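## Task

Exchange two objects: a small red foam block sits on a shelf in the recessed shelving section at the far end of the aisle, and a small yellow sponge lies on the desk. Finish with the yellow sponge on that same shelf and the red foam block on the desk. The robot must not topple or be left leaning, or the task fails. Each object must stay put unaided; anything still held in place only by the robot at the end does not count.

## Robot and tools

ROBOT. A Hello Robot Stretch 4 with a single arm: an omni-wheel base, a lift that rides up a mast, a telescoping arm that reaches forward, a three-joint wrist (yaw, pitch, roll) and a two-finger gripper. It stands about 1.6 m tall; the base rim lies within 0.23 m of the base origin. Cameras: head_camera, head_left_camera, head_right_camera (both fisheye) and wrist_camera. A loose object may occasionally get nudged by something else.

FRAMES. Base frame: origin on the floor below the base centre, x forward, y left, z up. hand_pose is reported in this frame and marks the point midway between the fingers, 0.015 m back from the tips; with all wrist joints at 0 its axes line up with the base frame. Its printed position may be slightly wrong. The odometry frame is the base frame as it was when the scene began.

execute_actions. Argument "actions": a list holding one action or nothing (empty = just report state and images). An action contains "base", "joints", or both, plus optional "pace" and "contact_limits"; alternatively it contains only "end_of_arm". All its motions begin together and may finish at different times; none runs past 15 s.
- "base": exactly one relative move, measured from where the base last reported itself. {"translate_m": d}: straight drive, metres, forward positive, -2 to 2. {"strafe_m": d}: sideways, metres, left positive, -2 to 2. {"rotate_rad": d}: spin in place, radians, counter-clockwise (left) positive, -3.2 to 3.2.
- "joints": a dictionary of absolute targets by joint name (not offsets): lift_m 0 to 1.2 m; arm_m 0 to 0.55 m extension; wrist_yaw_rad -1.134 to 4.276 (0 points forward, positive left, 3.14 stowed, past 3.4 the arm may block it); wrist_pitch_rad -1.117 to 4.259 (0 level, 1.57 pointing down); wrist_roll_rad -1.117 to 4.259 (0 keeps fingers level, positive turns clockwise as viewed from behind); gripper_m 0 to 0.08 m finger gap. Done tolerances: ±0.004 lift and arm, ±0.02 yaw and roll, ±0.05 pitch, ±0.002 gripper. A joint target outside its range gets clipped and the result notes it; any other bad value or unknown key rejects the whole call and nothing moves.
- "pace": "slow", "default" (if omitted), "fast" or "max". Base speeds 0.1/0.3/0.4/0.6 m/s and 1/2/3/4 rad/s respectively, reduced further when the lift is above 0.2 (down to 0.3 m/s and 1 rad/s at 1.2).
- "contact_limits": {"arm_m": x}, x from 0 (gentlest) to 0.75 (firmest), 0.5 if omitted; the arm halts on contact beyond that.
- {"end_of_arm": "enable_torque"} alone re-powers any wrist or gripper motor that shut off; it then holds position.
A joint or base left out of an action may still be driving toward an earlier target without the status showing it. "cameras": list of names, null/omitted/["all"] for all, [] for none; an unknown name rejects the call. If a result reports a stop, any later execute_actions, wait or finished_scene calls in the same reply are skipped.

wait: {"seconds": 0 to 10}; commands nothing, returns state and images.
zoom_image: {"camera": name, "region": [x0, y0, x1, y1]} in pixels of that camera's latest full image, top-left is (0,0), at most 504x504.
read_manual: licence texts only; moves nothing.
finished_scene: {"scene": current scene number}; irreversible, ends the scene after the last command has been held and reports whether the goal was met, then gives the next task. The arrangement must persist on its own.

RESULT LINES. base_status / joint_status: "done"; "off_target" (rested short, may still push); "contact_stop_at_<key>" (met something; that part holds, but lift, arm or wheels go slack); "limit_stop_at_<name>" (built-in limit); "time_out"; "torque_fault" (wrist or gripper motor went limp until enable_torque). After these stops the old target is dropped. "limit_stop_at_tilt": leaning over 6 degrees, lift/arm/wheels slack and unresponsive until upright. "limit_stop_at_own_body": self-collision guard; moving away still works. on_its_own lists uncommanded behaviour; "held at" is the held target, not the position. lidar_m: 12 distances in metres from base origin, 30-degree sectors, first straight ahead then counter-clockwise (4th left, 7th behind, 10th right); "-" means nothing seen or closer than 0.25 m; covers about 0.15 m to robot height, misses clear objects and thin legs. wrist_depth_mm: 7x7 grid of median depths, 100 to 2000 mm, row by row from top left. base_odometry counts wheel turns (slip included), heading -3.142 to 3.142, left positive; if turned_by_wheels and turned_by_imu differ by over ~0.1 rad, the base likely hit or slipped. base_tilt in degrees, forward and right positive, with a fixed bias up to ~1.5. motor_effort: percent of maximum, positive toward higher joint values, peak in brackets (noisy); wheel motors positive turn the base right.

GRIPPING. Close to a gap smaller than the object; once the fingers touch, the gripper aims only slightly past that. Holding shows as gripper_m reading above the command, gripper effort away from 0 and usually "off_target"; a light or thin grip may still say "done". Effort beyond about 50 points sustained trips a torque fault and may drop the item.

CAUTIONS. Unfold the wrist at scene start with lift_m 0.4 and wrist_yaw_rad 0 together. Gripper pitched up (below -0.2) and rolled (below -0.4 or above 4) risks self-collision stops. Driving or turning with over 1 kg held and arm_m above 0.2, especially at fast paces, can tip the robot; steady pushing or pulling, a high gripper or a high contact limit also raise that risk. Pressing the gripper into things with base or arm moves causes wrist torque faults. Avoid drops, slams, hard pushes and objects falling. Robot stays still while you think; shorter motion time is better.

Each tool is called after "Request:" by a JSON object that holds its "op" and its "data".

## Session

Request:
{"op": "execute_actions", "data": {"actions": []}}

Scene clock: 0.00 s.
base_odometry: x=+0.000 y=+0.000 heading=+0.000 (m, m, rad; odometry frame)
turned_by_wheels: +0.000 (rad since the last result)
turned_by_imu: +0.000 (rad since the last result)
base_tilt: forward=+0.6 right=-0.1 (deg)
lidar_m: 1.85 0.81 1.19 0.96 2.08 2.04 1.56 1.26 1.25 1.41 1.69 1.69
base_status: not commanded
joint_positions: lift_m=+0.245 arm_m=+0.002 wrist_yaw_rad=+3.105 wrist_pitch_rad=+0.010 wrist_roll_rad=-0.001 gripper_m=+0.040
joint_status: not commanded
motor_effort: lift_m=+21 arm_m=+0 wrist_yaw_rad=+2 wrist_pitch_rad=-7 wrist_roll_rad=-1 gripper_m=+5 wheel_0=+0 wheel_1=+0 wheel_2=+0 (%)
hand_pose: x=-0.0368 y=+0.0951 z=+0.4206 quat_wxyz=(+0.018, -0.005, +0.000, +1.000) (m; base frame)
wrist_depth_mm: - 143 - - - 1921 1708 / - 135 - - - 1863 1708 / - 124 178 - - 1983 1708 / 110 144 282 - - 1983 1708 / 227 - - - - 1983 1808 / 1281 1537 1537 1464 156 1366 1308 / 236 1098 - 1060 143 - 991
pictures: head_camera, head_left_camera, head_right_camera, wrist_camera
Images, in order (width x height): head_camera 420x560, head_left_camera 420x672, head_right_camera 420x672, wrist_camera 616x392.

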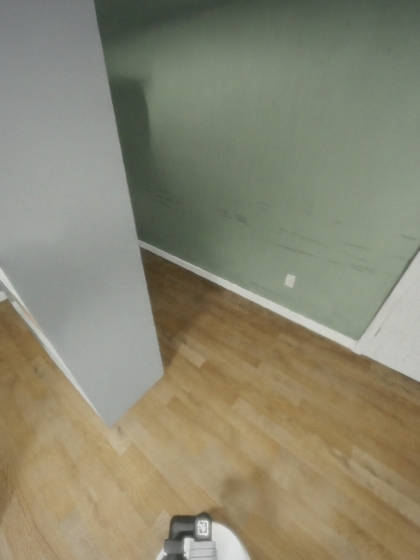

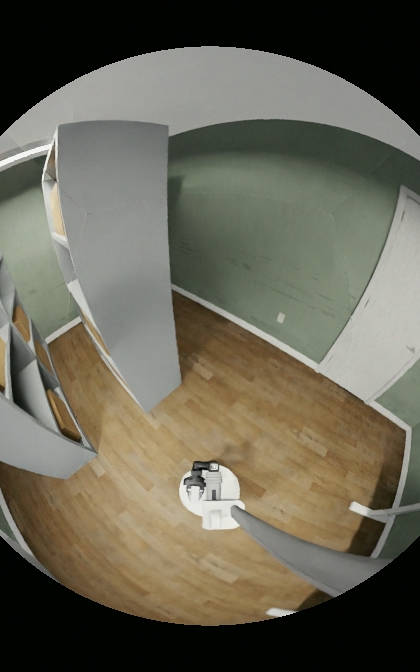

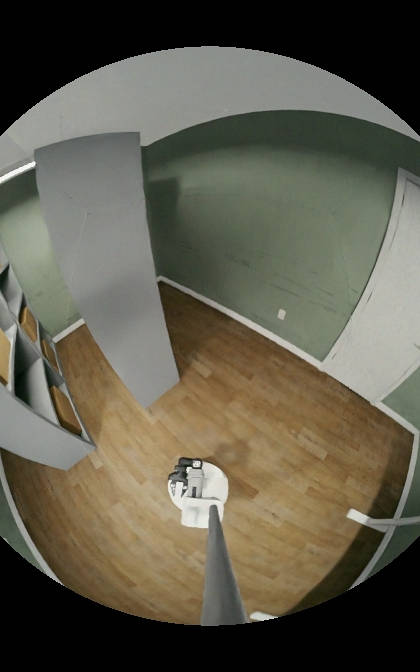

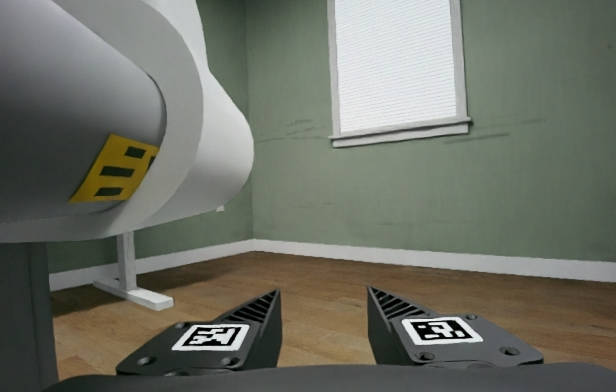

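Request:
{"op": "execute_actions", "data": {"actions": [{"base":{"rotate_rad":-2.1},"joints":{"lift_m":0.8,"wrist_yaw_rad":0,"gripper_m":0.08}}], "cameras": ["head_camera","head_left_camera"]}}

Scene clock: 3.23 s.
base_odometry: x=+0.000 y=+0.000 heading=-2.100 (m, m, rad; odometry frame)
turned_by_wheels: -2.100 (rad since the last result)
turned_by_imu: -2.125 (rad since the last result)
base_tilt: forward=+0.7 right=+0.1 (deg)
lidar_m: 1.24 1.36 1.66 1.68 1.84 0.83 1.30 0.95 2.09 2.05 2.23 1.27
base_status: done
joint_positions: lift_m=+0.800 arm_m=+0.002 wrist_yaw_rad=+0.000 wrist_pitch_rad=+0.010 wrist_roll_rad=-0.001 gripper_m=+0.080
joint_status: all done
motor_effort: lift_m=+23(28) arm_m=+0(1) wrist_yaw_rad=-1(7) wrist_pitch_rad=-9(9) wrist_roll_rad=-1(1) gripper_m=+5(3) wheel_0=+0(8) wheel_1=+1(7) wheel_2=+0(7) (%)
hand_pose: x=+0.3852 y=-0.0874 z=+0.9759 quat_wxyz=(+1.000, +0.000, +0.005, +0.000) (m; base frame)
wrist_depth_mm: - - 1921 1808 1756 1708 1618 / - 1983 1921 1808 1756 1708 1661 / - 1983 1863 1863 1808 1756 1661 / - 1983 1863 1808 1756 1708 1661 / - - 1921 1863 1863 1756 1661 / - - 1464 1808 1808 1708 1661 / 1921 - 137 1863 1808 - -
pictures: head_camera, head_left_camera
Images, in order (width x height): head_camera 420x560, head_left_camera 420x672.

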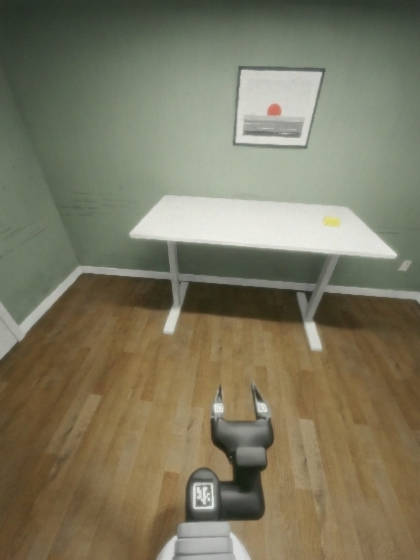

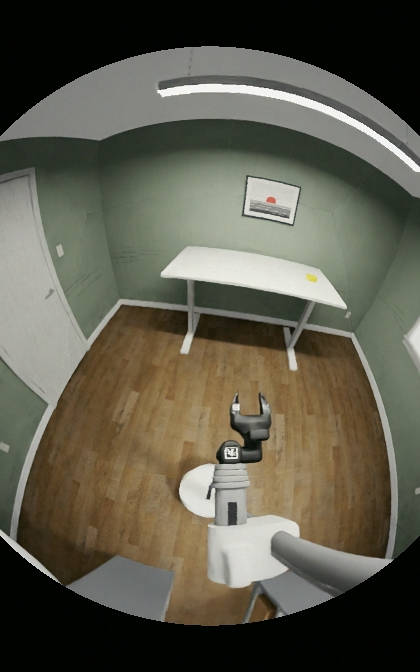

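Request:
{"op": "execute_actions", "data": {"actions": [{"base":{"strafe_m":-0.78},"joints":{"lift_m":0.95,"wrist_pitch_rad":0.3}}], "cameras": []}}

Request:
{"op": "execute_actions", "data": {"actions": [{"base":{"translate_m":0.75}}], "cameras": ["head_camera","wrist_camera"]}}

Scene clock: 7.33 s.
base_odometry: x=-0.673 y=+0.394 heading=-2.100 (m, m, rad; odometry frame)
turned_by_wheels: +0.000 (rad since the last result)
turned_by_imu: +0.004 (rad since the last result)
base_tilt: forward=+0.7 right=+0.0 (deg)
lidar_m: 1.12 1.23 2.48 2.45 1.32 0.94 0.92 1.62 1.29 1.26 1.36 1.97
base_status: done
joint_positions: lift_m=+0.950 arm_m=+0.002 wrist_yaw_rad=+0.000 wrist_pitch_rad=+0.302 wrist_roll_rad=-0.001 gripper_m=+0.080
joint_status: all done
motor_effort: lift_m=+22(23) arm_m=+0(1) wrist_yaw_rad=+0(0) wrist_pitch_rad=-6(5) wrist_roll_rad=-1(0) gripper_m=+5(5) wheel_0=-1(9) wheel_1=+2(8) wheel_2=+0(2) (%)
hand_pose: x=+0.3755 y=-0.0874 z=+1.0648 quat_wxyz=(+0.989, +0.000, +0.151, +0.000) (m; base frame)
wrist_depth_mm: 1756 1661 1618 1618 1537 1499 1430 / 1808 1756 1708 1661 1661 1537 1499 / 1618 1499 1366 1229 1661 1618 1537 / 1499 1921 1863 1808 1708 1708 1661 / - - 1983 1921 1921 1756 1756 / 1921 1921 1808 1921 1808 1808 1808 / 1618 - 136 1618 1537 - -
pictures: none
No camera images: the call's "cameras" was empty. Leave "cameras" out to get every camera's image.

Scene clock: 11.30 s.
base_odometry: x=-1.052 y=-0.254 heading=-2.100 (m, m, rad; odometry frame)
turned_by_wheels: +0.000 (rad since the last result)
turned_by_imu: -0.001 (rad since the last result)
base_tilt: forward=+0.8 right=+0.0 (deg)
lidar_m: 0.37 0.42 0.69 2.29 2.59 1.87 1.67 1.72 1.37 1.33 1.50 0.41
base_status: done
joint_positions: lift_m=+0.950 arm_m=+0.002 wrist_yaw_rad=+0.000 wrist_pitch_rad=+0.302 wrist_roll_rad=-0.001 gripper_m=+0.080
joint_status: not commanded
motor_effort: lift_m=+22(22) arm_m=-1(1) wrist_yaw_rad=+0(0) wrist_pitch_rad=-7(7) wrist_roll_rad=+0(1) gripper_m=+4(3) wheel_0=-1(4) wheel_1=-1(3) wheel_2=+1(9) (%)
hand_pose: x=+0.3755 y=-0.0874 z=+1.0648 quat_wxyz=(+0.989, +0.000, +0.151, +0.000) (m; base frame)
wrist_depth_mm: 960 931 917 878 866 842 809 / 1025 1008 960 931 891 866 831 / 1078 1042 1008 991 946 917 904 / 750 732 707 585 661 960 931 / 492 488 477 469 455 445 991 / 366 362 325 351 332 334 1008 / 301 - 136 294 282 - -
pictures: head_camera, wrist_camera
Images, in order (width x height): head_camera 420x560, wrist_camera 616x392.

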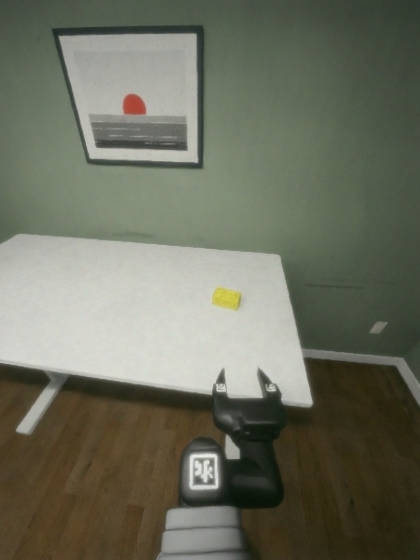

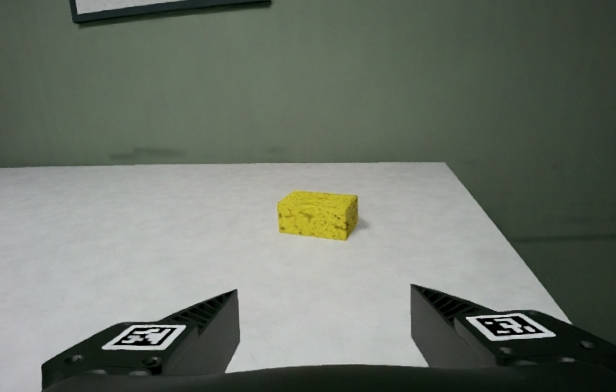

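Request:
{"op": "execute_actions", "data": {"actions": [{"base":{"translate_m":0.12},"joints":{"lift_m":1.18,"wrist_pitch_rad":1.57,"wrist_roll_rad":1.57,"arm_m":0.49}}], "cameras": ["head_camera","wrist_camera"]}}

Scene clock: 13.97 s.
base_odometry: x=-1.113 y=-0.357 heading=-2.100 (m, m, rad; odometry frame)
turned_by_wheels: +0.000 (rad since the last result)
turned_by_imu: -0.001 (rad since the last result)
base_tilt: forward=+0.6 right=-0.1 (deg)
lidar_m: 0.25 0.29 0.48 2.31 2.56 1.97 1.79 1.75 1.38 1.35 0.33 0.27
base_status: done
joint_positions: lift_m=+1.180 arm_m=+0.489 wrist_yaw_rad=+0.000 wrist_pitch_rad=+1.570 wrist_roll_rad=+1.570 gripper_m=+0.080
joint_status: all done
motor_effort: lift_m=+23(22) arm_m=+7(9) wrist_yaw_rad=-1(2) wrist_pitch_rad=+2(7) wrist_roll_rad=-1(0) gripper_m=+6(4) wheel_0=+0(7) wheel_1=+0(5) wheel_2=+2(9) (%)
hand_pose: x=+0.6599 y=-0.0874 z=+1.1454 quat_wxyz=(+0.501, +0.500, +0.500, -0.499) (m; base frame)
wrist_depth_mm: 349 347 343 342 340 336 336 / 353 347 343 342 340 336 336 / 351 351 347 345 342 338 336 / 353 349 347 345 300 340 338 / 355 351 349 347 300 340 340 / 355 351 347 347 303 342 342 / 357 - 136 347 345 - -
pictures: head_camera, wrist_camera
Images, in order (width x height): head_camera 420x560, wrist_camera 616x392.

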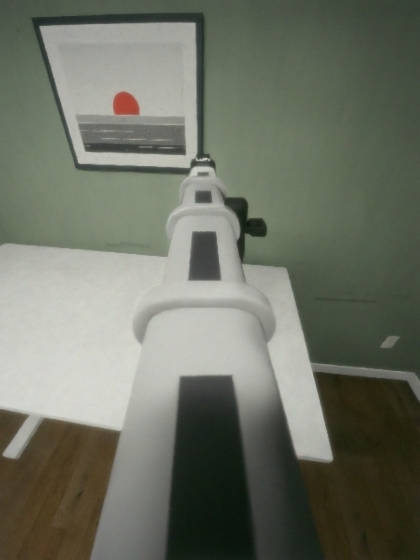

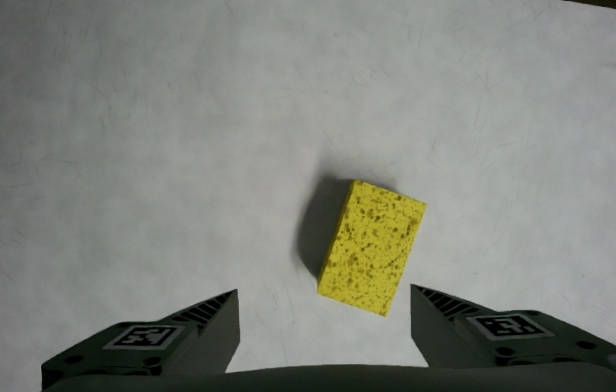

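Request:
{"op": "execute_actions", "data": {"actions": [{"joints":{"lift_m":1.08,"wrist_roll_rad":1.87,"arm_m":0.45}}], "cameras": ["wrist_camera"]}}

Scene clock: 15.50 s.
base_odometry: x=-1.113 y=-0.357 heading=-2.100 (m, m, rad; odometry frame)
turned_by_wheels: +0.000 (rad since the last result)
turned_by_imu: +0.000 (rad since the last result)
base_tilt: forward=+0.8 right=+0.0 (deg)
lidar_m: 0.25 0.28 0.44 2.30 2.57 1.97 1.80 1.81 1.36 1.36 0.34 0.27
base_status: not commanded
joint_positions: lift_m=+1.080 arm_m=+0.451 wrist_yaw_rad=+0.000 wrist_pitch_rad=+1.570 wrist_roll_rad=+1.870 gripper_m=+0.080
joint_status: all done
motor_effort: lift_m=+19(21) arm_m=-7(8) wrist_yaw_rad=+1(1) wrist_pitch_rad=+2(2) wrist_roll_rad=+0(3) gripper_m=+4(4) wheel_0=+0(1) wheel_1=+0(0) wheel_2=+2(2) (%)
hand_pose: x=+0.6223 y=-0.0874 z=+1.0457 quat_wxyz=(+0.420, +0.569, +0.420, -0.569) (m; base frame)
wrist_depth_mm: 248 247 246 242 241 240 238 / 249 248 246 245 242 240 239 / 250 249 248 245 243 240 239 / 251 250 247 202 244 242 240 / 251 250 248 202 245 243 242 / 253 253 249 202 202 243 242 / 254 - 136 202 202 - -
pictures: wrist_camera
Images, in order (width x height): wrist_camera 616x392.

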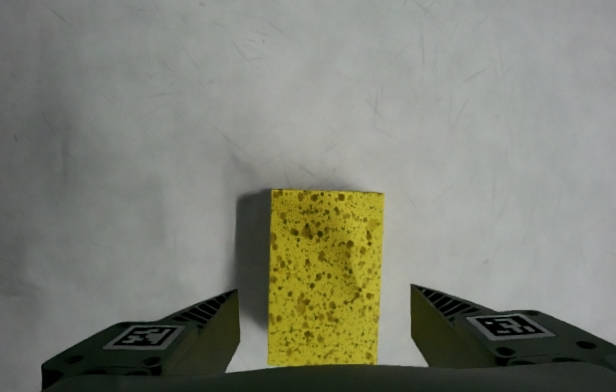

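Request:
{"op": "execute_actions", "data": {"actions": [{"joints":{"lift_m":1.008}}], "cameras": []}}

Request:
{"op": "execute_actions", "data": {"actions": [{"joints":{"gripper_m":0.045}}], "cameras": []}}

Request:
{"op": "execute_actions", "data": {"actions": [{"joints":{"lift_m":1.1}}], "cameras": []}}

Request:
{"op": "execute_actions", "data": {"actions": [{"base":{"translate_m":-0.6},"joints":{"arm_m":0}}], "cameras": []}}

Request:
{"op": "execute_actions", "data": {"actions": [{"base":{"rotate_rad":3.05}}]}}

Scene clock: 16.90 s.
base_odometry: x=-1.113 y=-0.357 heading=-2.100 (m, m, rad; odometry frame)
turned_by_wheels: +0.000 (rad since the last result)
turned_by_imu: +0.000 (rad since the last result)
base_tilt: forward=+0.6 right=+0.0 (deg)
lidar_m: 0.25 0.28 0.45 2.29 2.57 1.96 1.78 1.75 1.38 1.36 0.33 0.26
base_status: not commanded
joint_positions: lift_m=+1.008 arm_m=+0.451 wrist_yaw_rad=+0.000 wrist_pitch_rad=+1.570 wrist_roll_rad=+1.870 gripper_m=+0.080
joint_status: all done
motor_effort: lift_m=+19(16) arm_m=-7(7) wrist_yaw_rad=+1(1) wrist_pitch_rad=+2(0) wrist_roll_rad=+1(0) gripper_m=+6(4) wheel_0=+1(1) wheel_1=+0(0) wheel_2=+2(2) (%)
hand_pose: x=+0.6223 y=-0.0874 z=+0.9737 quat_wxyz=(+0.420, +0.569, +0.420, -0.569) (m; base frame)
wrist_depth_mm: 176 174 173 172 171 169 - / 176 176 174 172 171 169 169 / 177 176 174 173 172 170 170 / 178 176 175 129 172 171 170 / 178 177 176 129 128 172 171 / 179 177 138 129 129 172 - / 180 - 130 130 129 - -
pictures: none
No camera images: the call's "cameras" was empty. Leave "cameras" out to get every camera's image.

Scene clock: 17.90 s.
base_odometry: x=-1.113 y=-0.357 heading=-2.100 (m, m, rad; odometry frame)
turned_by_wheels: +0.000 (rad since the last result)
turned_by_imu: +0.000 (rad since the last result)
base_tilt: forward=+0.5 right=-0.2 (deg)
lidar_m: 0.25 0.30 0.46 2.28 2.58 1.97 1.79 1.80 1.37 1.34 0.34 0.25
base_status: not commanded
joint_positions: lift_m=+1.008 arm_m=+0.451 wrist_yaw_rad=+0.000 wrist_pitch_rad=+1.570 wrist_roll_rad=+1.870 gripper_m=+0.060
joint_status: gripper_m off_target (ended at +0.060, target +0.045)
on_its_own: gripper_m is held at +0.055, not at your +0.045, by its contact guard: the fingers met something
motor_effort: lift_m=+18(19) arm_m=-7(7) wrist_yaw_rad=+1(1) wrist_pitch_rad=+2(0) wrist_roll_rad=+0(1) gripper_m=-32(34) wheel_0=+1(1) wheel_1=+0(0) wheel_2=+2(2) (%)
hand_pose: x=+0.6223 y=-0.0874 z=+0.9737 quat_wxyz=(+0.420, +0.569, +0.420, -0.569) (m; base frame)
wrist_depth_mm: 176 174 173 172 171 169 - / 176 175 174 173 171 170 169 / 177 176 174 173 171 171 169 / 178 176 175 129 172 171 170 / 178 177 175 129 128 172 170 / 179 177 132 129 129 172 - / 180 - 117 130 129 - -
pictures: none
No camera images: the call's "cameras" was empty. Leave "cameras" out to get every camera's image.

Scene clock: 19.30 s.
base_odometry: x=-1.113 y=-0.357 heading=-2.100 (m, m, rad; odometry frame)
turned_by_wheels: +0.000 (rad since the last result)
turned_by_imu: +0.000 (rad since the last result)
base_tilt: forward=+0.6 right=-0.1 (deg)
lidar_m: 0.25 0.28 0.46 2.29 2.57 1.96 1.80 1.73 1.37 1.34 0.33 0.26
base_status: not commanded
joint_positions: lift_m=+1.100 arm_m=+0.451 wrist_yaw_rad=+0.000 wrist_pitch_rad=+1.570 wrist_roll_rad=+1.870 gripper_m=+0.060
joint_status: all done
on_its_own: gripper_m is held at +0.055, not at your +0.045, by its contact guard: the fingers met something
motor_effort: lift_m=+23(29) arm_m=-7(7) wrist_yaw_rad=+0(1) wrist_pitch_rad=+1(1) wrist_roll_rad=-1(1) gripper_m=-32(31) wheel_0=+1(0) wheel_1=+0(0) wheel_2=+1(2) (%)
hand_pose: x=+0.6223 y=-0.0874 z=+1.0653 quat_wxyz=(+0.420, +0.569, +0.420, -0.569) (m; base frame)
wrist_depth_mm: 268 267 265 263 262 258 257 / 270 267 265 263 263 260 258 / 270 267 265 265 263 260 258 / 272 268 267 129 262 262 259 / 272 268 268 129 128 263 260 / 273 272 132 129 129 263 262 / 274 - 117 130 128 - -
pictures: none
No camera images: the call's "cameras" was empty. Leave "cameras" out to get every camera's image.

Scene clock: 22.77 s.
base_odometry: x=-0.810 y=+0.161 heading=-2.100 (m, m, rad; odometry frame)
turned_by_wheels: +0.000 (rad since the last result)
turned_by_imu: -0.001 (rad since the last result)
base_tilt: forward=+0.6 right=-0.2 (deg)
lidar_m: 0.85 0.97 1.47 2.40 1.51 1.21 1.18 1.65 1.34 1.27 1.39 0.87
base_status: done
joint_positions: lift_m=+1.100 arm_m=+0.003 wrist_yaw_rad=+0.000 wrist_pitch_rad=+1.570 wrist_roll_rad=+1.870 gripper_m=+0.060
joint_status: all done
joint sent to its limit — the command would take arm_m past its lower limit, so that joint was sent only as far as its limit.
on_its_own: gripper_m is held at +0.055, not at your +0.045, by its contact guard: the fingers met something
motor_effort: lift_m=+23(23) arm_m=-7(9) wrist_yaw_rad=+1(0) wrist_pitch_rad=+0(2) wrist_roll_rad=-2(0) gripper_m=-33(31) wheel_0=+2(6) wheel_1=+0(4) wheel_2=+1(9) (%)
hand_pose: x=+0.1737 y=-0.0874 z=+1.0654 quat_wxyz=(+0.420, +0.569, +0.420, -0.569) (m; base frame)
wrist_depth_mm: 1229 1229 1205 1229 1205 1182 1182 / 1229 1255 1229 1229 1205 1205 1205 / 1255 1229 1229 1182 1229 1205 330 / 1255 1229 1229 129 866 1182 1205 / 1255 1255 1255 129 128 1182 1182 / 1281 1229 132 129 129 1205 1182 / 1281 - 117 130 129 - -
pictures: none
No camera images: the call's "cameras" was empty. Leave "cameras" out to get every camera's image.

Scene clock: 26.40 s.
base_odometry: x=-0.810 y=+0.161 heading=+0.950 (m, m, rad; odometry frame)
turned_by_wheels: +3.050 (rad since the last result)
turned_by_imu: +3.084 (rad since the last result)
base_tilt: forward=+0.6 right=-0.2 (deg)
lidar_m: 1.19 1.78 1.34 1.27 1.36 1.72 0.84 0.95 1.44 2.41 1.58 1.24
base_status: done
joint_positions: lift_m=+1.100 arm_m=+0.003 wrist_yaw_rad=+0.000 wrist_pitch_rad=+1.570 wrist_roll_rad=+1.870 gripper_m=+0.060
joint_status: not commanded
on_its_own: gripper_m is held at +0.055, not at your +0.045, by its contact guard: the fingers met something
motor_effort: lift_m=+22(23) arm_m=-7(7) wrist_yaw_rad=+1(0) wrist_pitch_rad=+0(1) wrist_roll_rad=-2(2) gripper_m=-30(31) wheel_0=-1(7) wheel_1=-2(6) wheel_2=-1(5) (%)
hand_pose: x=+0.1738 y=-0.0874 z=+1.0654 quat_wxyz=(+0.420, +0.569, +0.420, -0.569) (m; base frame)
wrist_depth_mm: 1229 1229 1205 1205 1182 1182 1205 / 1255 1255 1255 1205 1205 1205 1205 / 1229 1229 1229 1205 1205 1205 327 / 1255 1229 1229 129 866 1205 1205 / 1255 1229 1229 129 128 1229 1182 / 1229 1255 132 129 129 1205 1182 / 1229 - 117 129 129 - -
pictures: head_camera, head_left_camera, head_right_camera, wrist_camera
Images, in order (width x height): head_camera 420x560, head_left_camera 420x672, head_right_camera 420x672, wrist_camera 616x392.

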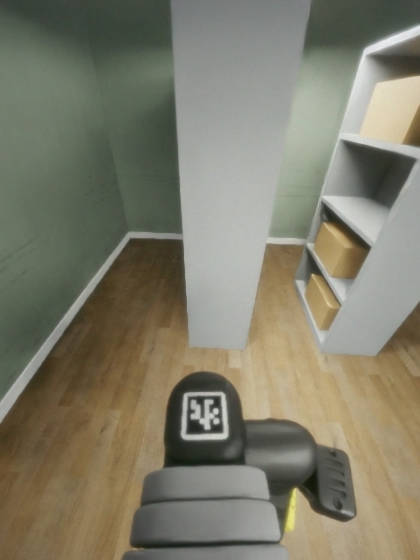

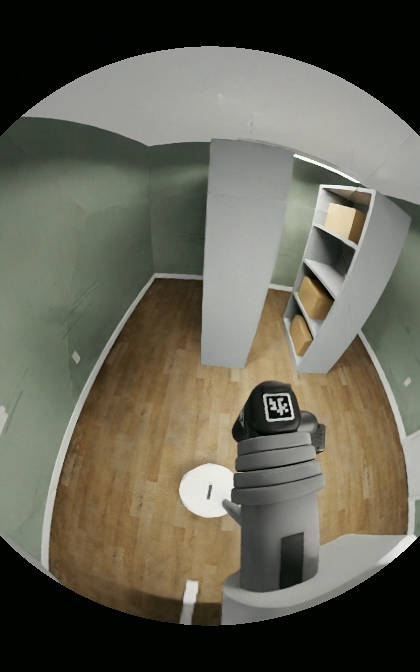

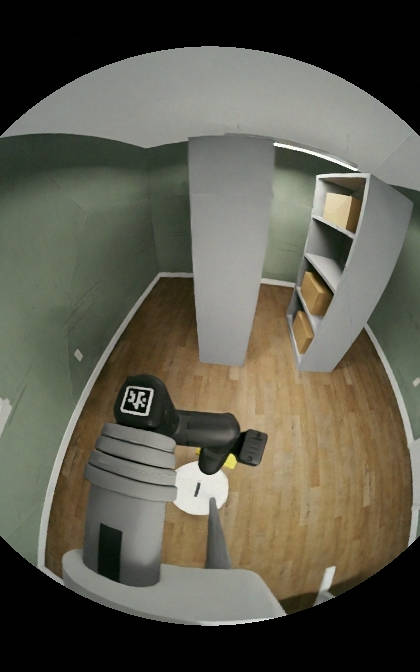

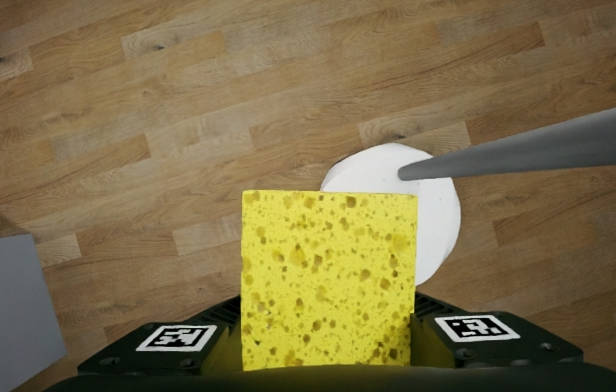

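Request:
{"op": "execute_actions", "data": {"actions": [{"base":{"rotate_rad":-0.05},"joints":{"wrist_roll_rad":0,"lift_m":0.6}}], "cameras": []}}

Request:
{"op": "execute_actions", "data": {"actions": [{"base":{"strafe_m":-0.56}}], "cameras": []}}

Request:
{"op": "execute_actions", "data": {"actions": [{"base":{"translate_m":0.7}}], "cameras": ["head_camera","head_left_camera"]}}

Scene clock: 29.50 s.
base_odometry: x=-0.810 y=+0.161 heading=+0.900 (m, m, rad; odometry frame)
turned_by_wheels: -0.050 (rad since the last result)
turned_by_imu: -0.051 (rad since the last result)
base_tilt: forward=+0.7 right=-0.2 (deg)
lidar_m: 1.19 1.80 1.35 1.26 1.33 1.73 0.85 0.92 1.32 2.41 1.63 1.48
base_status: done
joint_positions: lift_m=+0.600 arm_m=+0.003 wrist_yaw_rad=+0.000 wrist_pitch_rad=+1.570 wrist_roll_rad=+0.000 gripper_m=+0.060
joint_status: all done
on_its_own: gripper_m is held at +0.055, not at your +0.045, by its contact guard: the fingers met something
motor_effort: lift_m=+19(24) arm_m=-7(7) wrist_yaw_rad=+0(0) wrist_pitch_rad=-1(2) wrist_roll_rad=-2(6) gripper_m=-32(33) wheel_0=+2(4) wheel_1=+0(0) wheel_2=+1(1) (%)
hand_pose: x=+0.1738 y=-0.0874 z=+0.5657 quat_wxyz=(+0.707, +0.000, +0.707, +0.000) (m; base frame)
wrist_depth_mm: 741 715 732 723 707 699 699 / 732 723 715 723 707 699 707 / 732 732 723 715 715 699 699 / 741 723 723 129 715 699 699 / 741 732 512 129 128 707 715 / 750 732 132 129 129 707 715 / 750 - 117 129 129 - -
pictures: none
No camera images: the call's "cameras" was empty. Leave "cameras" out to get every camera's image.

Scene clock: 32.70 s.
base_odometry: x=-0.371 y=-0.187 heading=+0.900 (m, m, rad; odometry frame)
turned_by_wheels: +0.000 (rad since the last result)
turned_by_imu: +0.004 (rad since the last result)
base_tilt: forward=+0.5 right=-0.1 (deg)
lidar_m: 1.21 1.23 1.92 1.82 1.95 0.90 0.89 0.94 1.91 1.84 1.95 1.21
base_status: done
joint_positions: lift_m=+0.600 arm_m=+0.003 wrist_yaw_rad=+0.000 wrist_pitch_rad=+1.570 wrist_roll_rad=+0.000 gripper_m=+0.060
joint_status: not commanded
on_its_own: gripper_m is held at +0.055, not at your +0.045, by its contact guard: the fingers met something
motor_effort: lift_m=+19(19) arm_m=-7(7) wrist_yaw_rad=+1(1) wrist_pitch_rad=-1(0) wrist_roll_rad=+0(1) gripper_m=-31(33) wheel_0=+0(7) wheel_1=+2(8) wheel_2=+2(1) (%)
hand_pose: x=+0.1738 y=-0.0874 z=+0.5657 quat_wxyz=(+0.707, +0.000, +0.707, +0.000) (m; base frame)
wrist_depth_mm: 741 723 723 715 699 699 699 / 732 723 715 715 707 707 699 / 741 723 723 715 715 707 707 / 732 741 732 129 715 715 707 / 732 732 512 129 128 707 707 / 732 741 132 129 129 715 707 / 750 - 117 129 129 - -
pictures: none
No camera images: the call's "cameras" was empty. Leave "cameras" out to get every camera's image.

Scene clock: 36.53 s.
base_odometry: x=+0.064 y=+0.361 heading=+0.901 (m, m, rad; odometry frame)
turned_by_wheels: +0.000 (rad since the last result)
turned_by_imu: -0.001 (rad since the last result)
base_tilt: forward=+0.7 right=-0.2 (deg)
lidar_m: 1.00 0.56 0.69 1.85 1.94 1.65 2.39 1.69 1.97 1.89 0.65 0.57
base_status: done
joint_positions: lift_m=+0.600 arm_m=+0.003 wrist_yaw_rad=+0.000 wrist_pitch_rad=+1.570 wrist_roll_rad=+0.000 gripper_m=+0.060
joint_status: not commanded
on_its_own: gripper_m is held at +0.055, not at your +0.045, by its contact guard: the fingers met something
motor_effort: lift_m=+19(19) arm_m=-7(7) wrist_yaw_rad=+1(0) wrist_pitch_rad=+0(1) wrist_roll_rad=-2(3) gripper_m=-33(31) wheel_0=+0(2) wheel_1=+0(5) wheel_2=+1(8) (%)
hand_pose: x=+0.1738 y=-0.0874 z=+0.5657 quat_wxyz=(+0.707, +0.000, +0.707, +0.000) (m; base frame)
wrist_depth_mm: 544 699 723 723 707 615 585 / 732 732 723 715 715 699 707 / 723 732 715 715 699 707 699 / 741 732 715 129 707 707 707 / 741 732 512 129 128 715 715 / 741 732 132 129 129 707 707 / 741 - 117 130 129 - -
pictures: head_camera, head_left_camera
Images, in order (width x height): head_camera 420x560, head_left_camera 420x672.

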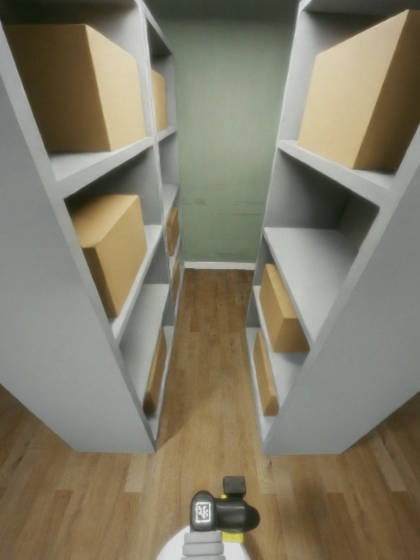

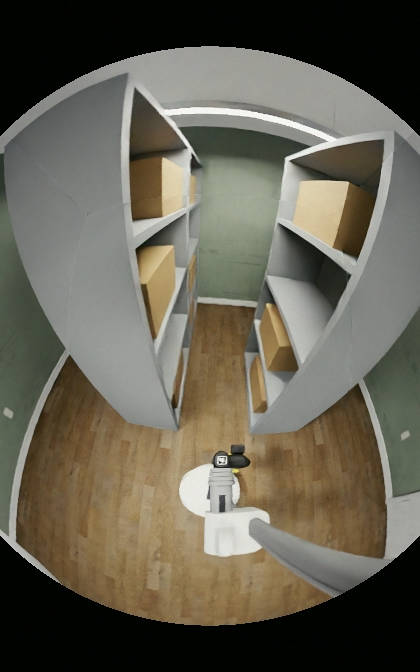

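Centred. Drive partway.

Request:
{"op": "execute_actions", "data": {"actions": [{"base":{"translate_m":0.8}}], "cameras": ["head_camera","head_right_camera"]}}

Scene clock: 40.80 s.
base_odometry: x=+0.561 y=+0.988 heading=+0.901 (m, m, rad; odometry frame)
turned_by_wheels: +0.000 (rad since the last result)
turned_by_imu: -0.001 (rad since the last result)
base_tilt: forward=+0.7 right=-0.1 (deg)
lidar_m: 0.90 0.36 0.25 0.25 0.26 0.36 2.80 3.39 0.35 0.33 0.36 0.51
base_status: done
joint_positions: lift_m=+0.600 arm_m=+0.003 wrist_yaw_rad=+0.000 wrist_pitch_rad=+1.570 wrist_roll_rad=+0.000 gripper_m=+0.060
joint_status: not commanded
on_its_own: gripper_m is held at +0.055, not at your +0.045, by its contact guard: the fingers met something
motor_effort: lift_m=+19(19) arm_m=-7(7) wrist_yaw_rad=+0(0) wrist_pitch_rad=+0(1) wrist_roll_rad=-1(1) gripper_m=-32(31) wheel_0=+0(8) wheel_1=-1(5) wheel_2=+1(7) (%)
hand_pose: x=+0.1738 y=-0.0874 z=+0.5657 quat_wxyz=(+0.707, +0.000, +0.707, +0.000) (m; base frame)
wrist_depth_mm: 647 654 715 715 707 627 621 / 661 654 723 715 715 634 621 / 535 661 723 715 707 634 455 / 477 654 732 129 715 634 439 / 473 640 508 129 128 634 445 / 469 554 132 129 128 559 427 / 462 - 117 129 129 - -
pictures: head_camera, head_right_camera
Images, in order (width x height): head_camera 420x560, head_right_camera 420x672.

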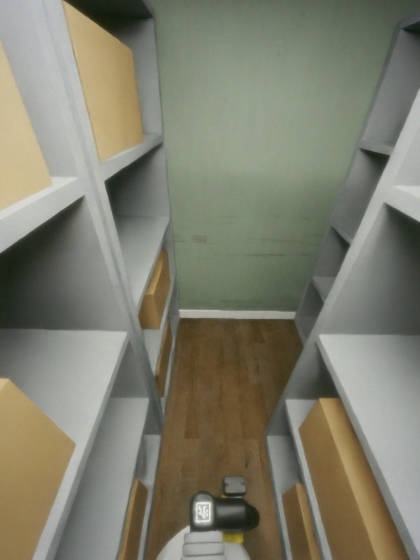

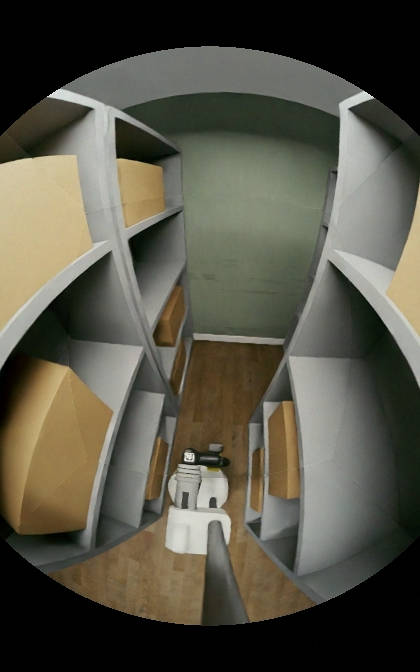

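Drifting left; correct.

Request:
{"op": "execute_actions", "data": {"actions": [{"base":{"strafe_m":-0.045}}], "cameras": []}}

Request:
{"op": "execute_actions", "data": {"actions": [{"base":{"rotate_rad":-0.04}}], "cameras": []}}

Request:
{"op": "execute_actions", "data": {"actions": [{"base":{"translate_m":1.0}}], "cameras": []}}

Request:
{"op": "execute_actions", "data": {"actions": [{"base":{"rotate_rad":-1.55}}], "cameras": ["head_camera","head_right_camera"]}}

Scene clock: 42.03 s.
base_odometry: x=+0.596 y=+0.960 heading=+0.900 (m, m, rad; odometry frame)
turned_by_wheels: +0.000 (rad since the last result)
turned_by_imu: +0.000 (rad since the last result)
base_tilt: forward=+0.6 right=-0.2 (deg)
lidar_m: 1.06 0.42 0.30 0.27 0.30 0.44 2.80 0.41 0.30 0.29 0.31 0.42
base_status: done
joint_positions: lift_m=+0.600 arm_m=+0.003 wrist_yaw_rad=+0.000 wrist_pitch_rad=+1.570 wrist_roll_rad=+0.000 gripper_m=+0.060
joint_status: not commanded
on_its_own: gripper_m is held at +0.055, not at your +0.045, by its contact guard: the fingers met something
motor_effort: lift_m=+19(19) arm_m=-7(7) wrist_yaw_rad=+1(0) wrist_pitch_rad=-1(0) wrist_roll_rad=-1(3) gripper_m=-32(31) wheel_0=-1(10) wheel_1=+0(7) wheel_2=+0(2) (%)
hand_pose: x=+0.1738 y=-0.0874 z=+0.5657 quat_wxyz=(+0.707, +0.000, +0.707, +0.000) (m; base frame)
wrist_depth_mm: 647 723 715 715 707 634 627 / 654 715 715 715 699 634 627 / 654 732 723 715 715 627 382 / 539 732 723 129 715 544 375 / 535 676 512 129 128 549 375 / 525 627 132 129 129 473 366 / 521 - 117 130 129 - -
pictures: none
No camera images: the call's "cameras" was empty. Leave "cameras" out to get every camera's image.

Scene clock: 42.60 s.
base_odometry: x=+0.596 y=+0.960 heading=+0.860 (m, m, rad; odometry frame)
turned_by_wheels: -0.040 (rad since the last result)
turned_by_imu: -0.041 (rad since the last result)
base_tilt: forward=+0.6 right=+0.0 (deg)
lidar_m: 1.19 0.44 0.30 0.27 0.30 0.41 3.26 0.43 0.30 0.29 0.30 0.42
base_status: done
joint_positions: lift_m=+0.600 arm_m=+0.003 wrist_yaw_rad=+0.000 wrist_pitch_rad=+1.570 wrist_roll_rad=+0.000 gripper_m=+0.060
joint_status: not commanded
on_its_own: gripper_m is held at +0.055, not at your +0.045, by its contact guard: the fingers met something
motor_effort: lift_m=+19(19) arm_m=-7(7) wrist_yaw_rad=+1(0) wrist_pitch_rad=-1(1) wrist_roll_rad=-1(1) gripper_m=-33(33) wheel_0=+0(5) wheel_1=+1(3) wheel_2=-1(5) (%)
hand_pose: x=+0.1738 y=-0.0874 z=+0.5657 quat_wxyz=(+0.707, +0.000, +0.707, +0.000) (m; base frame)
wrist_depth_mm: 647 723 723 715 707 627 634 / 654 723 732 715 707 627 627 / 654 723 723 715 707 554 364 / 554 732 723 129 699 521 368 / 549 699 512 129 128 535 370 / 530 634 132 129 128 462 368 / 521 - 117 130 129 - -
pictures: none
No camera images: the call's "cameras" was empty. Leave "cameras" out to get every camera's image.

Scene clock: 47.40 s.
base_odometry: x=+1.248 y=+1.718 heading=+0.860 (m, m, rad; odometry frame)
turned_by_wheels: +0.000 (rad since the last result)
turned_by_imu: -0.001 (rad since the last result)
base_tilt: forward=+0.6 right=-0.1 (deg)
lidar_m: 0.51 0.44 0.30 0.28 0.30 0.42 1.23 0.50 0.60 0.73 0.76 0.54
base_status: done
joint_positions: lift_m=+0.600 arm_m=+0.003 wrist_yaw_rad=+0.000 wrist_pitch_rad=+1.570 wrist_roll_rad=+0.000 gripper_m=+0.060
joint_status: not commanded
on_its_own: gripper_m is held at +0.055, not at your +0.045, by its contact guard: the fingers met something
motor_effort: lift_m=+19(19) arm_m=-7(7) wrist_yaw_rad=-1(1) wrist_pitch_rad=-1(0) wrist_roll_rad=-2(1) gripper_m=-33(33) wheel_0=-1(6) wheel_1=-1(3) wheel_2=+0(8) (%)
hand_pose: x=+0.1737 y=-0.0874 z=+0.5657 quat_wxyz=(+0.707, +0.000, +0.707, +0.000) (m; base frame)
wrist_depth_mm: 564 640 661 661 699 699 699 / 654 723 723 723 707 715 699 / 661 723 715 715 707 707 691 / 654 732 732 129 715 715 707 / 549 707 512 129 128 707 699 / 544 640 132 129 129 707 715 / 530 - 117 130 129 - -
pictures: none
No camera images: the call's "cameras" was empty. Leave "cameras" out to get every camera's image.

Scene clock: 49.43 s.
base_odometry: x=+1.248 y=+1.718 heading=-0.690 (m, m, rad; odometry frame)
turned_by_wheels: -1.550 (rad since the last result)
turned_by_imu: -1.569 (rad since the last result)
base_tilt: forward=+0.6 right=-0.3 (deg)
lidar_m: 0.74 0.73 0.55 0.51 0.43 0.31 0.28 0.28 0.42 1.20 0.51 0.57
base_status: done
joint_positions: lift_m=+0.600 arm_m=+0.003 wrist_yaw_rad=+0.000 wrist_pitch_rad=+1.570 wrist_roll_rad=+0.000 gripper_m=+0.060
joint_status: not commanded
on_its_own: gripper_m is held at +0.055, not at your +0.045, by its contact guard: the fingers met something
motor_effort: lift_m=+20(20) arm_m=-7(7) wrist_yaw_rad=+0(1) wrist_pitch_rad=+1(1) wrist_roll_rad=-1(2) gripper_m=-32(30) wheel_0=-1(4) wheel_1=+1(7) wheel_2=-1(7) (%)
hand_pose: x=+0.1738 y=-0.0874 z=+0.5656 quat_wxyz=(+0.707, +0.000, +0.707, +0.000) (m; base frame)
wrist_depth_mm: 723 723 732 715 707 661 462 / 723 723 723 715 707 676 473 / 723 741 723 715 715 715 707 / 741 732 732 129 715 715 707 / 732 732 512 129 129 707 699 / 732 732 132 130 129 715 707 / 741 - 117 130 129 - -
pictures: head_camera, head_right_camera
Images, in order (width x height): head_camera 420x560, head_right_camera 420x672.

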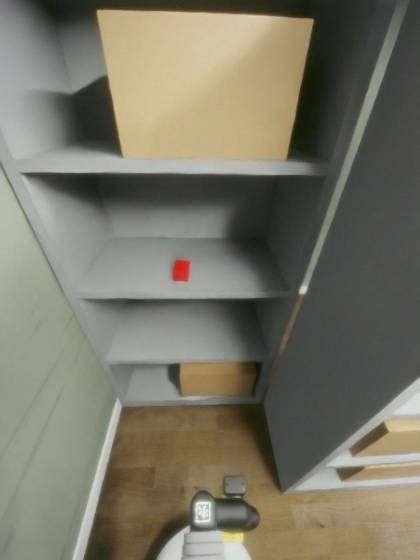

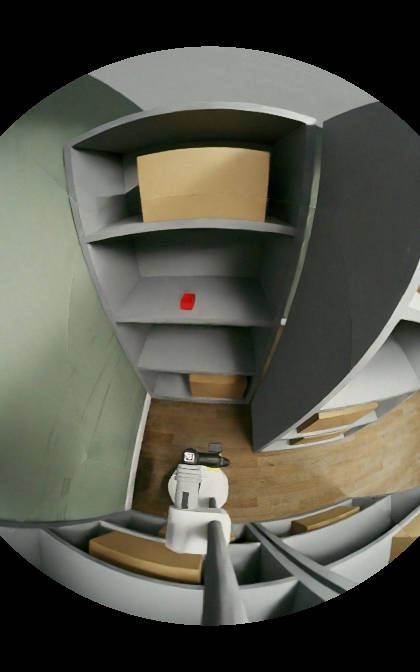

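Request:
{"op": "execute_actions", "data": {"actions": [{"base":{"translate_m":0.2},"joints":{"lift_m":0.95,"wrist_pitch_rad":0}}], "cameras": ["head_camera","wrist_camera"]}}

Scene clock: 52.03 s.
base_odometry: x=+1.403 y=+1.591 heading=-0.690 (m, m, rad; odometry frame)
turned_by_wheels: +0.000 (rad since the last result)
turned_by_imu: +0.000 (rad since the last result)
base_tilt: forward=+0.6 right=-0.1 (deg)
lidar_m: 0.55 0.56 0.55 0.51 0.54 0.52 0.48 0.51 0.71 0.43 0.41 0.56
base_status: done
joint_positions: lift_m=+0.950 arm_m=+0.003 wrist_yaw_rad=+0.000 wrist_pitch_rad=+0.004 wrist_roll_rad=+0.000 gripper_m=+0.060
joint_status: all done
on_its_own: gripper_m is held at +0.055, not at your +0.045, by its contact guard: the fingers met something
motor_effort: lift_m=+23(22) arm_m=-7(7) wrist_yaw_rad=+0(0) wrist_pitch_rad=-10(11) wrist_roll_rad=-1(2) gripper_m=-33(34) wheel_0=+1(4) wheel_1=+1(5) wheel_2=+2(8) (%)
hand_pose: x=+0.3863 y=-0.0874 z=+1.1273 quat_wxyz=(+1.000, +0.000, +0.002, +0.000) (m; base frame)
wrist_depth_mm: 488 508 521 525 554 496 366 / 691 741 778 768 768 530 370 / 788 788 778 778 778 530 375 / 778 798 778 129 778 549 382 / 788 788 788 129 128 549 382 / 615 621 132 129 129 480 373 / 436 - 117 129 129 - -
pictures: head_camera, wrist_camera
Images, in order (width x height): head_camera 420x560, wrist_camera 616x392.

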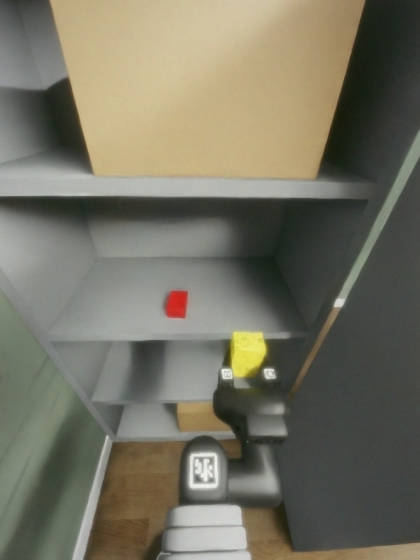

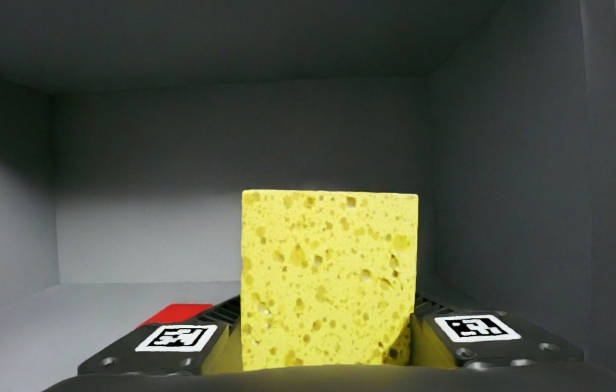

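Request:
{"op": "execute_actions", "data": {"actions": [{"joints":{"arm_m":0.36}}], "cameras": []}}

Request:
{"op": "execute_actions", "data": {"actions": [{"joints":{"lift_m":0.86},"pace":"slow"}], "cameras": ["head_camera","wrist_camera"]}}

Scene clock: 54.30 s.
base_odometry: x=+1.403 y=+1.591 heading=-0.690 (m, m, rad; odometry frame)
turned_by_wheels: +0.000 (rad since the last result)
turned_by_imu: -0.001 (rad since the last result)
base_tilt: forward=+0.6 right=-0.2 (deg)
lidar_m: 0.52 0.53 0.55 0.51 0.54 0.52 0.49 0.50 0.72 0.41 0.42 0.57
base_status: not commanded
joint_positions: lift_m=+0.950 arm_m=+0.359 wrist_yaw_rad=+0.000 wrist_pitch_rad=+0.003 wrist_roll_rad=+0.000 gripper_m=+0.060
joint_status: all done
on_its_own: gripper_m is held at +0.055, not at your +0.045, by its contact guard: the fingers met something
motor_effort: lift_m=+23(23) arm_m=+7(6) wrist_yaw_rad=+0(1) wrist_pitch_rad=-8(10) wrist_roll_rad=-4(0) gripper_m=-30(31) wheel_0=+1(1) wheel_1=+1(1) wheel_2=+2(2) (%)
hand_pose: x=+0.7424 y=-0.0874 z=+1.1274 quat_wxyz=(+1.000, +0.000, +0.002, +0.000) (m; base frame)
wrist_depth_mm: 424 424 424 421 418 421 359 / 427 421 424 421 424 418 368 / 427 427 427 424 421 421 375 / 430 427 427 129 421 424 377 / 430 427 430 129 128 427 384 / 430 430 132 129 129 427 370 / 427 - 117 130 129 - -
pictures: none
No camera images: the call's "cameras" was empty. Leave "cameras" out to get every camera's image.

Scene clock: 55.93 s.
base_odometry: x=+1.403 y=+1.591 heading=-0.690 (m, m, rad; odometry frame)
turned_by_wheels: +0.000 (rad since the last result)
turned_by_imu: +0.000 (rad since the last result)
base_tilt: forward=+0.5 right=-0.1 (deg)
lidar_m: 0.53 0.57 0.56 0.51 0.54 0.51 0.49 0.51 0.72 0.42 0.40 0.56
base_status: not commanded
joint_positions: lift_m=+0.860 arm_m=+0.359 wrist_yaw_rad=+0.000 wrist_pitch_rad=+0.001 wrist_roll_rad=+0.000 gripper_m=+0.060
joint_status: all done
on_its_own: gripper_m is held at +0.055, not at your +0.045, by its contact guard: the fingers met something
motor_effort: lift_m=+17(28) arm_m=+7(7) wrist_yaw_rad=+0(0) wrist_pitch_rad=-3(7) wrist_roll_rad=-1(1) gripper_m=-31(32) wheel_0=+1(2) wheel_1=+1(1) wheel_2=+1(1) (%)
hand_pose: x=+0.7424 y=-0.0874 z=+1.0383 quat_wxyz=(+1.000, +0.000, +0.001, +0.000) (m; base frame)
wrist_depth_mm: 427 421 421 421 421 418 362 / 427 424 424 424 421 421 368 / 427 424 424 424 424 424 375 / 427 427 427 129 424 424 377 / 427 430 430 129 128 424 377 / 329 329 132 129 128 294 293 / 230 - 117 130 129 - -
pictures: head_camera, wrist_camera
Images, in order (width x height): head_camera 420x560, wrist_camera 616x392.

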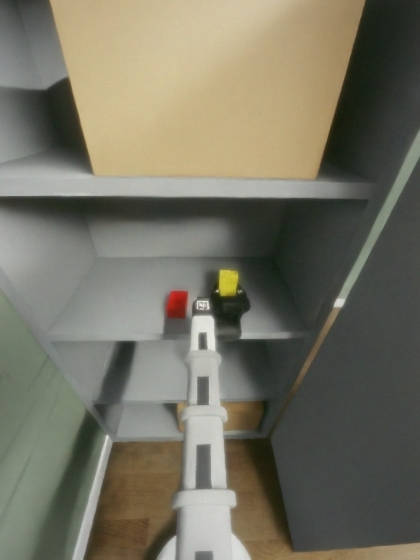

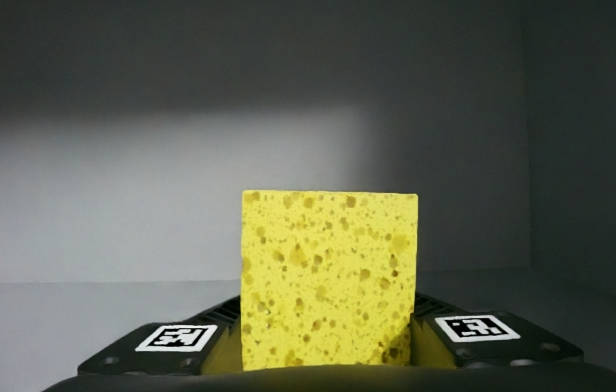

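Request:
{"op": "execute_actions", "data": {"actions": [{"joints":{"gripper_m":0.08}}], "cameras": []}}

Request:
{"op": "execute_actions", "data": {"actions": [{"joints":{"arm_m":0.05}}], "cameras": []}}

Request:
{"op": "execute_actions", "data": {"actions": [{"base":{"strafe_m":0.2},"joints":{"lift_m":0.9,"wrist_pitch_rad":0.25}}], "cameras": ["wrist_camera"]}}

Scene clock: 57.03 s.
base_odometry: x=+1.403 y=+1.591 heading=-0.690 (m, m, rad; odometry frame)
turned_by_wheels: +0.000 (rad since the last result)
turned_by_imu: +0.000 (rad since the last result)
base_tilt: forward=+0.8 right=-0.3 (deg)
lidar_m: 0.52 0.57 0.53 0.51 0.55 0.49 0.48 0.50 0.72 0.42 0.41 0.57
base_status: not commanded
joint_positions: lift_m=+0.860 arm_m=+0.359 wrist_yaw_rad=+0.000 wrist_pitch_rad=+0.002 wrist_roll_rad=+0.000 gripper_m=+0.080
joint_status: all done
motor_effort: lift_m=+18(18) arm_m=+7(7) wrist_yaw_rad=+0(0) wrist_pitch_rad=-6(7) wrist_roll_rad=+0(1) gripper_m=+3(27) wheel_0=+1(1) wheel_1=+1(1) wheel_2=+1(1) (%)
hand_pose: x=+0.7424 y=-0.0874 z=+1.0379 quat_wxyz=(+1.000, +0.000, +0.001, +0.000) (m; base frame)
wrist_depth_mm: 424 421 418 421 418 418 359 / 427 421 421 421 421 421 368 / 427 427 424 418 421 421 375 / 430 427 427 129 424 421 379 / 433 427 427 129 129 421 373 / 324 320 137 129 129 281 300 / 228 - 130 130 129 - -
pictures: none
No camera images: the call's "cameras" was empty. Leave "cameras" out to get every camera's image.

Scene clock: 59.07 s.
base_odometry: x=+1.403 y=+1.591 heading=-0.690 (m, m, rad; odometry frame)
turned_by_wheels: +0.000 (rad since the last result)
turned_by_imu: -0.001 (rad since the last result)
base_tilt: forward=+0.8 right=-0.2 (deg)
lidar_m: 0.53 0.57 0.56 0.52 0.54 0.53 0.48 0.53 0.71 0.42 0.39 0.56
base_status: not commanded
joint_positions: lift_m=+0.860 arm_m=+0.051 wrist_yaw_rad=+0.000 wrist_pitch_rad=+0.003 wrist_roll_rad=+0.000 gripper_m=+0.080
joint_status: all done
motor_effort: lift_m=+18(18) arm_m=-7(8) wrist_yaw_rad=+1(0) wrist_pitch_rad=-8(7) wrist_roll_rad=-2(1) gripper_m=+3(4) wheel_0=+1(1) wheel_1=+1(1) wheel_2=+1(2) (%)
hand_pose: x=+0.4348 y=-0.0874 z=+1.0378 quat_wxyz=(+1.000, +0.000, +0.001, +0.000) (m; base frame)
wrist_depth_mm: 676 699 723 723 723 517 362 / 732 732 741 732 732 530 368 / 741 741 732 732 732 535 377 / 741 732 732 732 723 544 379 / 683 549 615 439 564 473 377 / 329 330 282 317 285 287 306 / 285 - 136 281 281 - -
pictures: none
No camera images: the call's "cameras" was empty. Leave "cameras" out to get every camera's image.

Scene clock: 61.00 s.
base_odometry: x=+1.530 y=+1.745 heading=-0.690 (m, m, rad; odometry frame)
turned_by_wheels: +0.000 (rad since the last result)
turned_by_imu: -0.002 (rad since the last result)
base_tilt: forward=+0.8 right=-0.2 (deg)
lidar_m: 0.50 0.48 0.30 0.31 0.35 0.47 0.48 0.50 0.73 0.59 0.62 0.57
base_status: done
joint_positions: lift_m=+0.900 arm_m=+0.051 wrist_yaw_rad=+0.000 wrist_pitch_rad=+0.252 wrist_roll_rad=+0.000 gripper_m=+0.080
joint_status: all done
motor_effort: lift_m=+23(23) arm_m=-7(7) wrist_yaw_rad=+0(0) wrist_pitch_rad=-7(5) wrist_roll_rad=+0(0) gripper_m=+5(4) wheel_0=+1(12) wheel_1=-1(8) wheel_2=+1(0) (%)
hand_pose: x=+0.4281 y=-0.0874 z=+1.0250 quat_wxyz=(+0.992, +0.000, +0.126, +0.000) (m; base frame)
wrist_depth_mm: 521 661 661 668 661 654 634 / 525 683 683 691 691 691 634 / 521 707 715 707 715 430 615 / 480 521 496 394 413 430 424 / 327 322 314 307 298 293 293 / 455 298 294 831 809 296 661 / 473 - 136 842 809 - -
pictures: wrist_camera
Images, in order (width x height): wrist_camera 616x392.

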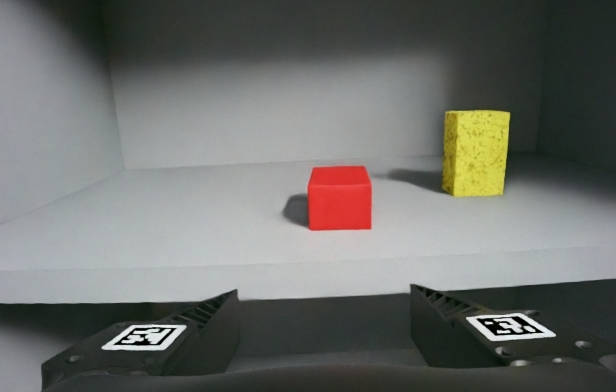

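Request:
{"op": "execute_actions", "data": {"actions": [{"base":{"strafe_m":-0.02},"joints":{"lift_m":0.888,"arm_m":0.18}}], "cameras": ["wrist_camera"]}}

Scene clock: 62.53 s.
base_odometry: x=+1.517 y=+1.730 heading=-0.689 (m, m, rad; odometry frame)
turned_by_wheels: +0.000 (rad since the last result)
turned_by_imu: +0.000 (rad since the last result)
base_tilt: forward=+0.8 right=-0.3 (deg)
lidar_m: 0.51 0.51 0.36 0.34 0.36 0.48 0.49 0.52 0.73 0.58 0.61 0.56
base_status: done
joint_positions: lift_m=+0.888 arm_m=+0.179 wrist_yaw_rad=+0.000 wrist_pitch_rad=+0.253 wrist_roll_rad=+0.000 gripper_m=+0.080
joint_status: all done
motor_effort: lift_m=+19(19) arm_m=+7(9) wrist_yaw_rad=+0(1) wrist_pitch_rad=-7(7) wrist_roll_rad=+0(1) gripper_m=+4(6) wheel_0=+1(10) wheel_1=+1(4) wheel_2=+1(1) (%)
hand_pose: x=+0.5556 y=-0.0874 z=+1.0132 quat_wxyz=(+0.992, +0.000, +0.126, +0.000) (m; base frame)
wrist_depth_mm: 535 549 549 539 549 544 539 / 554 569 564 569 564 559 559 / 554 591 591 597 591 314 298 / 484 466 442 285 404 317 312 / 294 289 282 220 249 259 254 / 211 209 185 203 190 190 198 / 170 - 136 167 163 - -
pictures: wrist_camera
Images, in order (width x height): wrist_camera 616x392.

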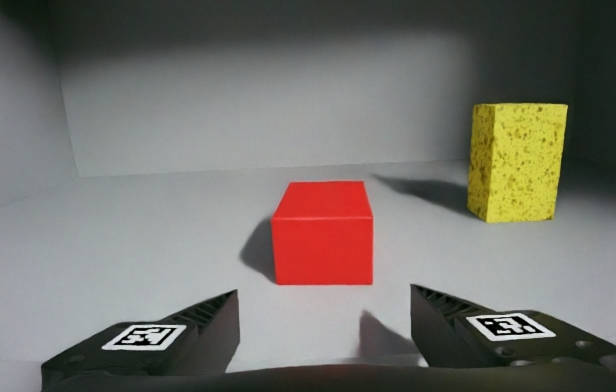

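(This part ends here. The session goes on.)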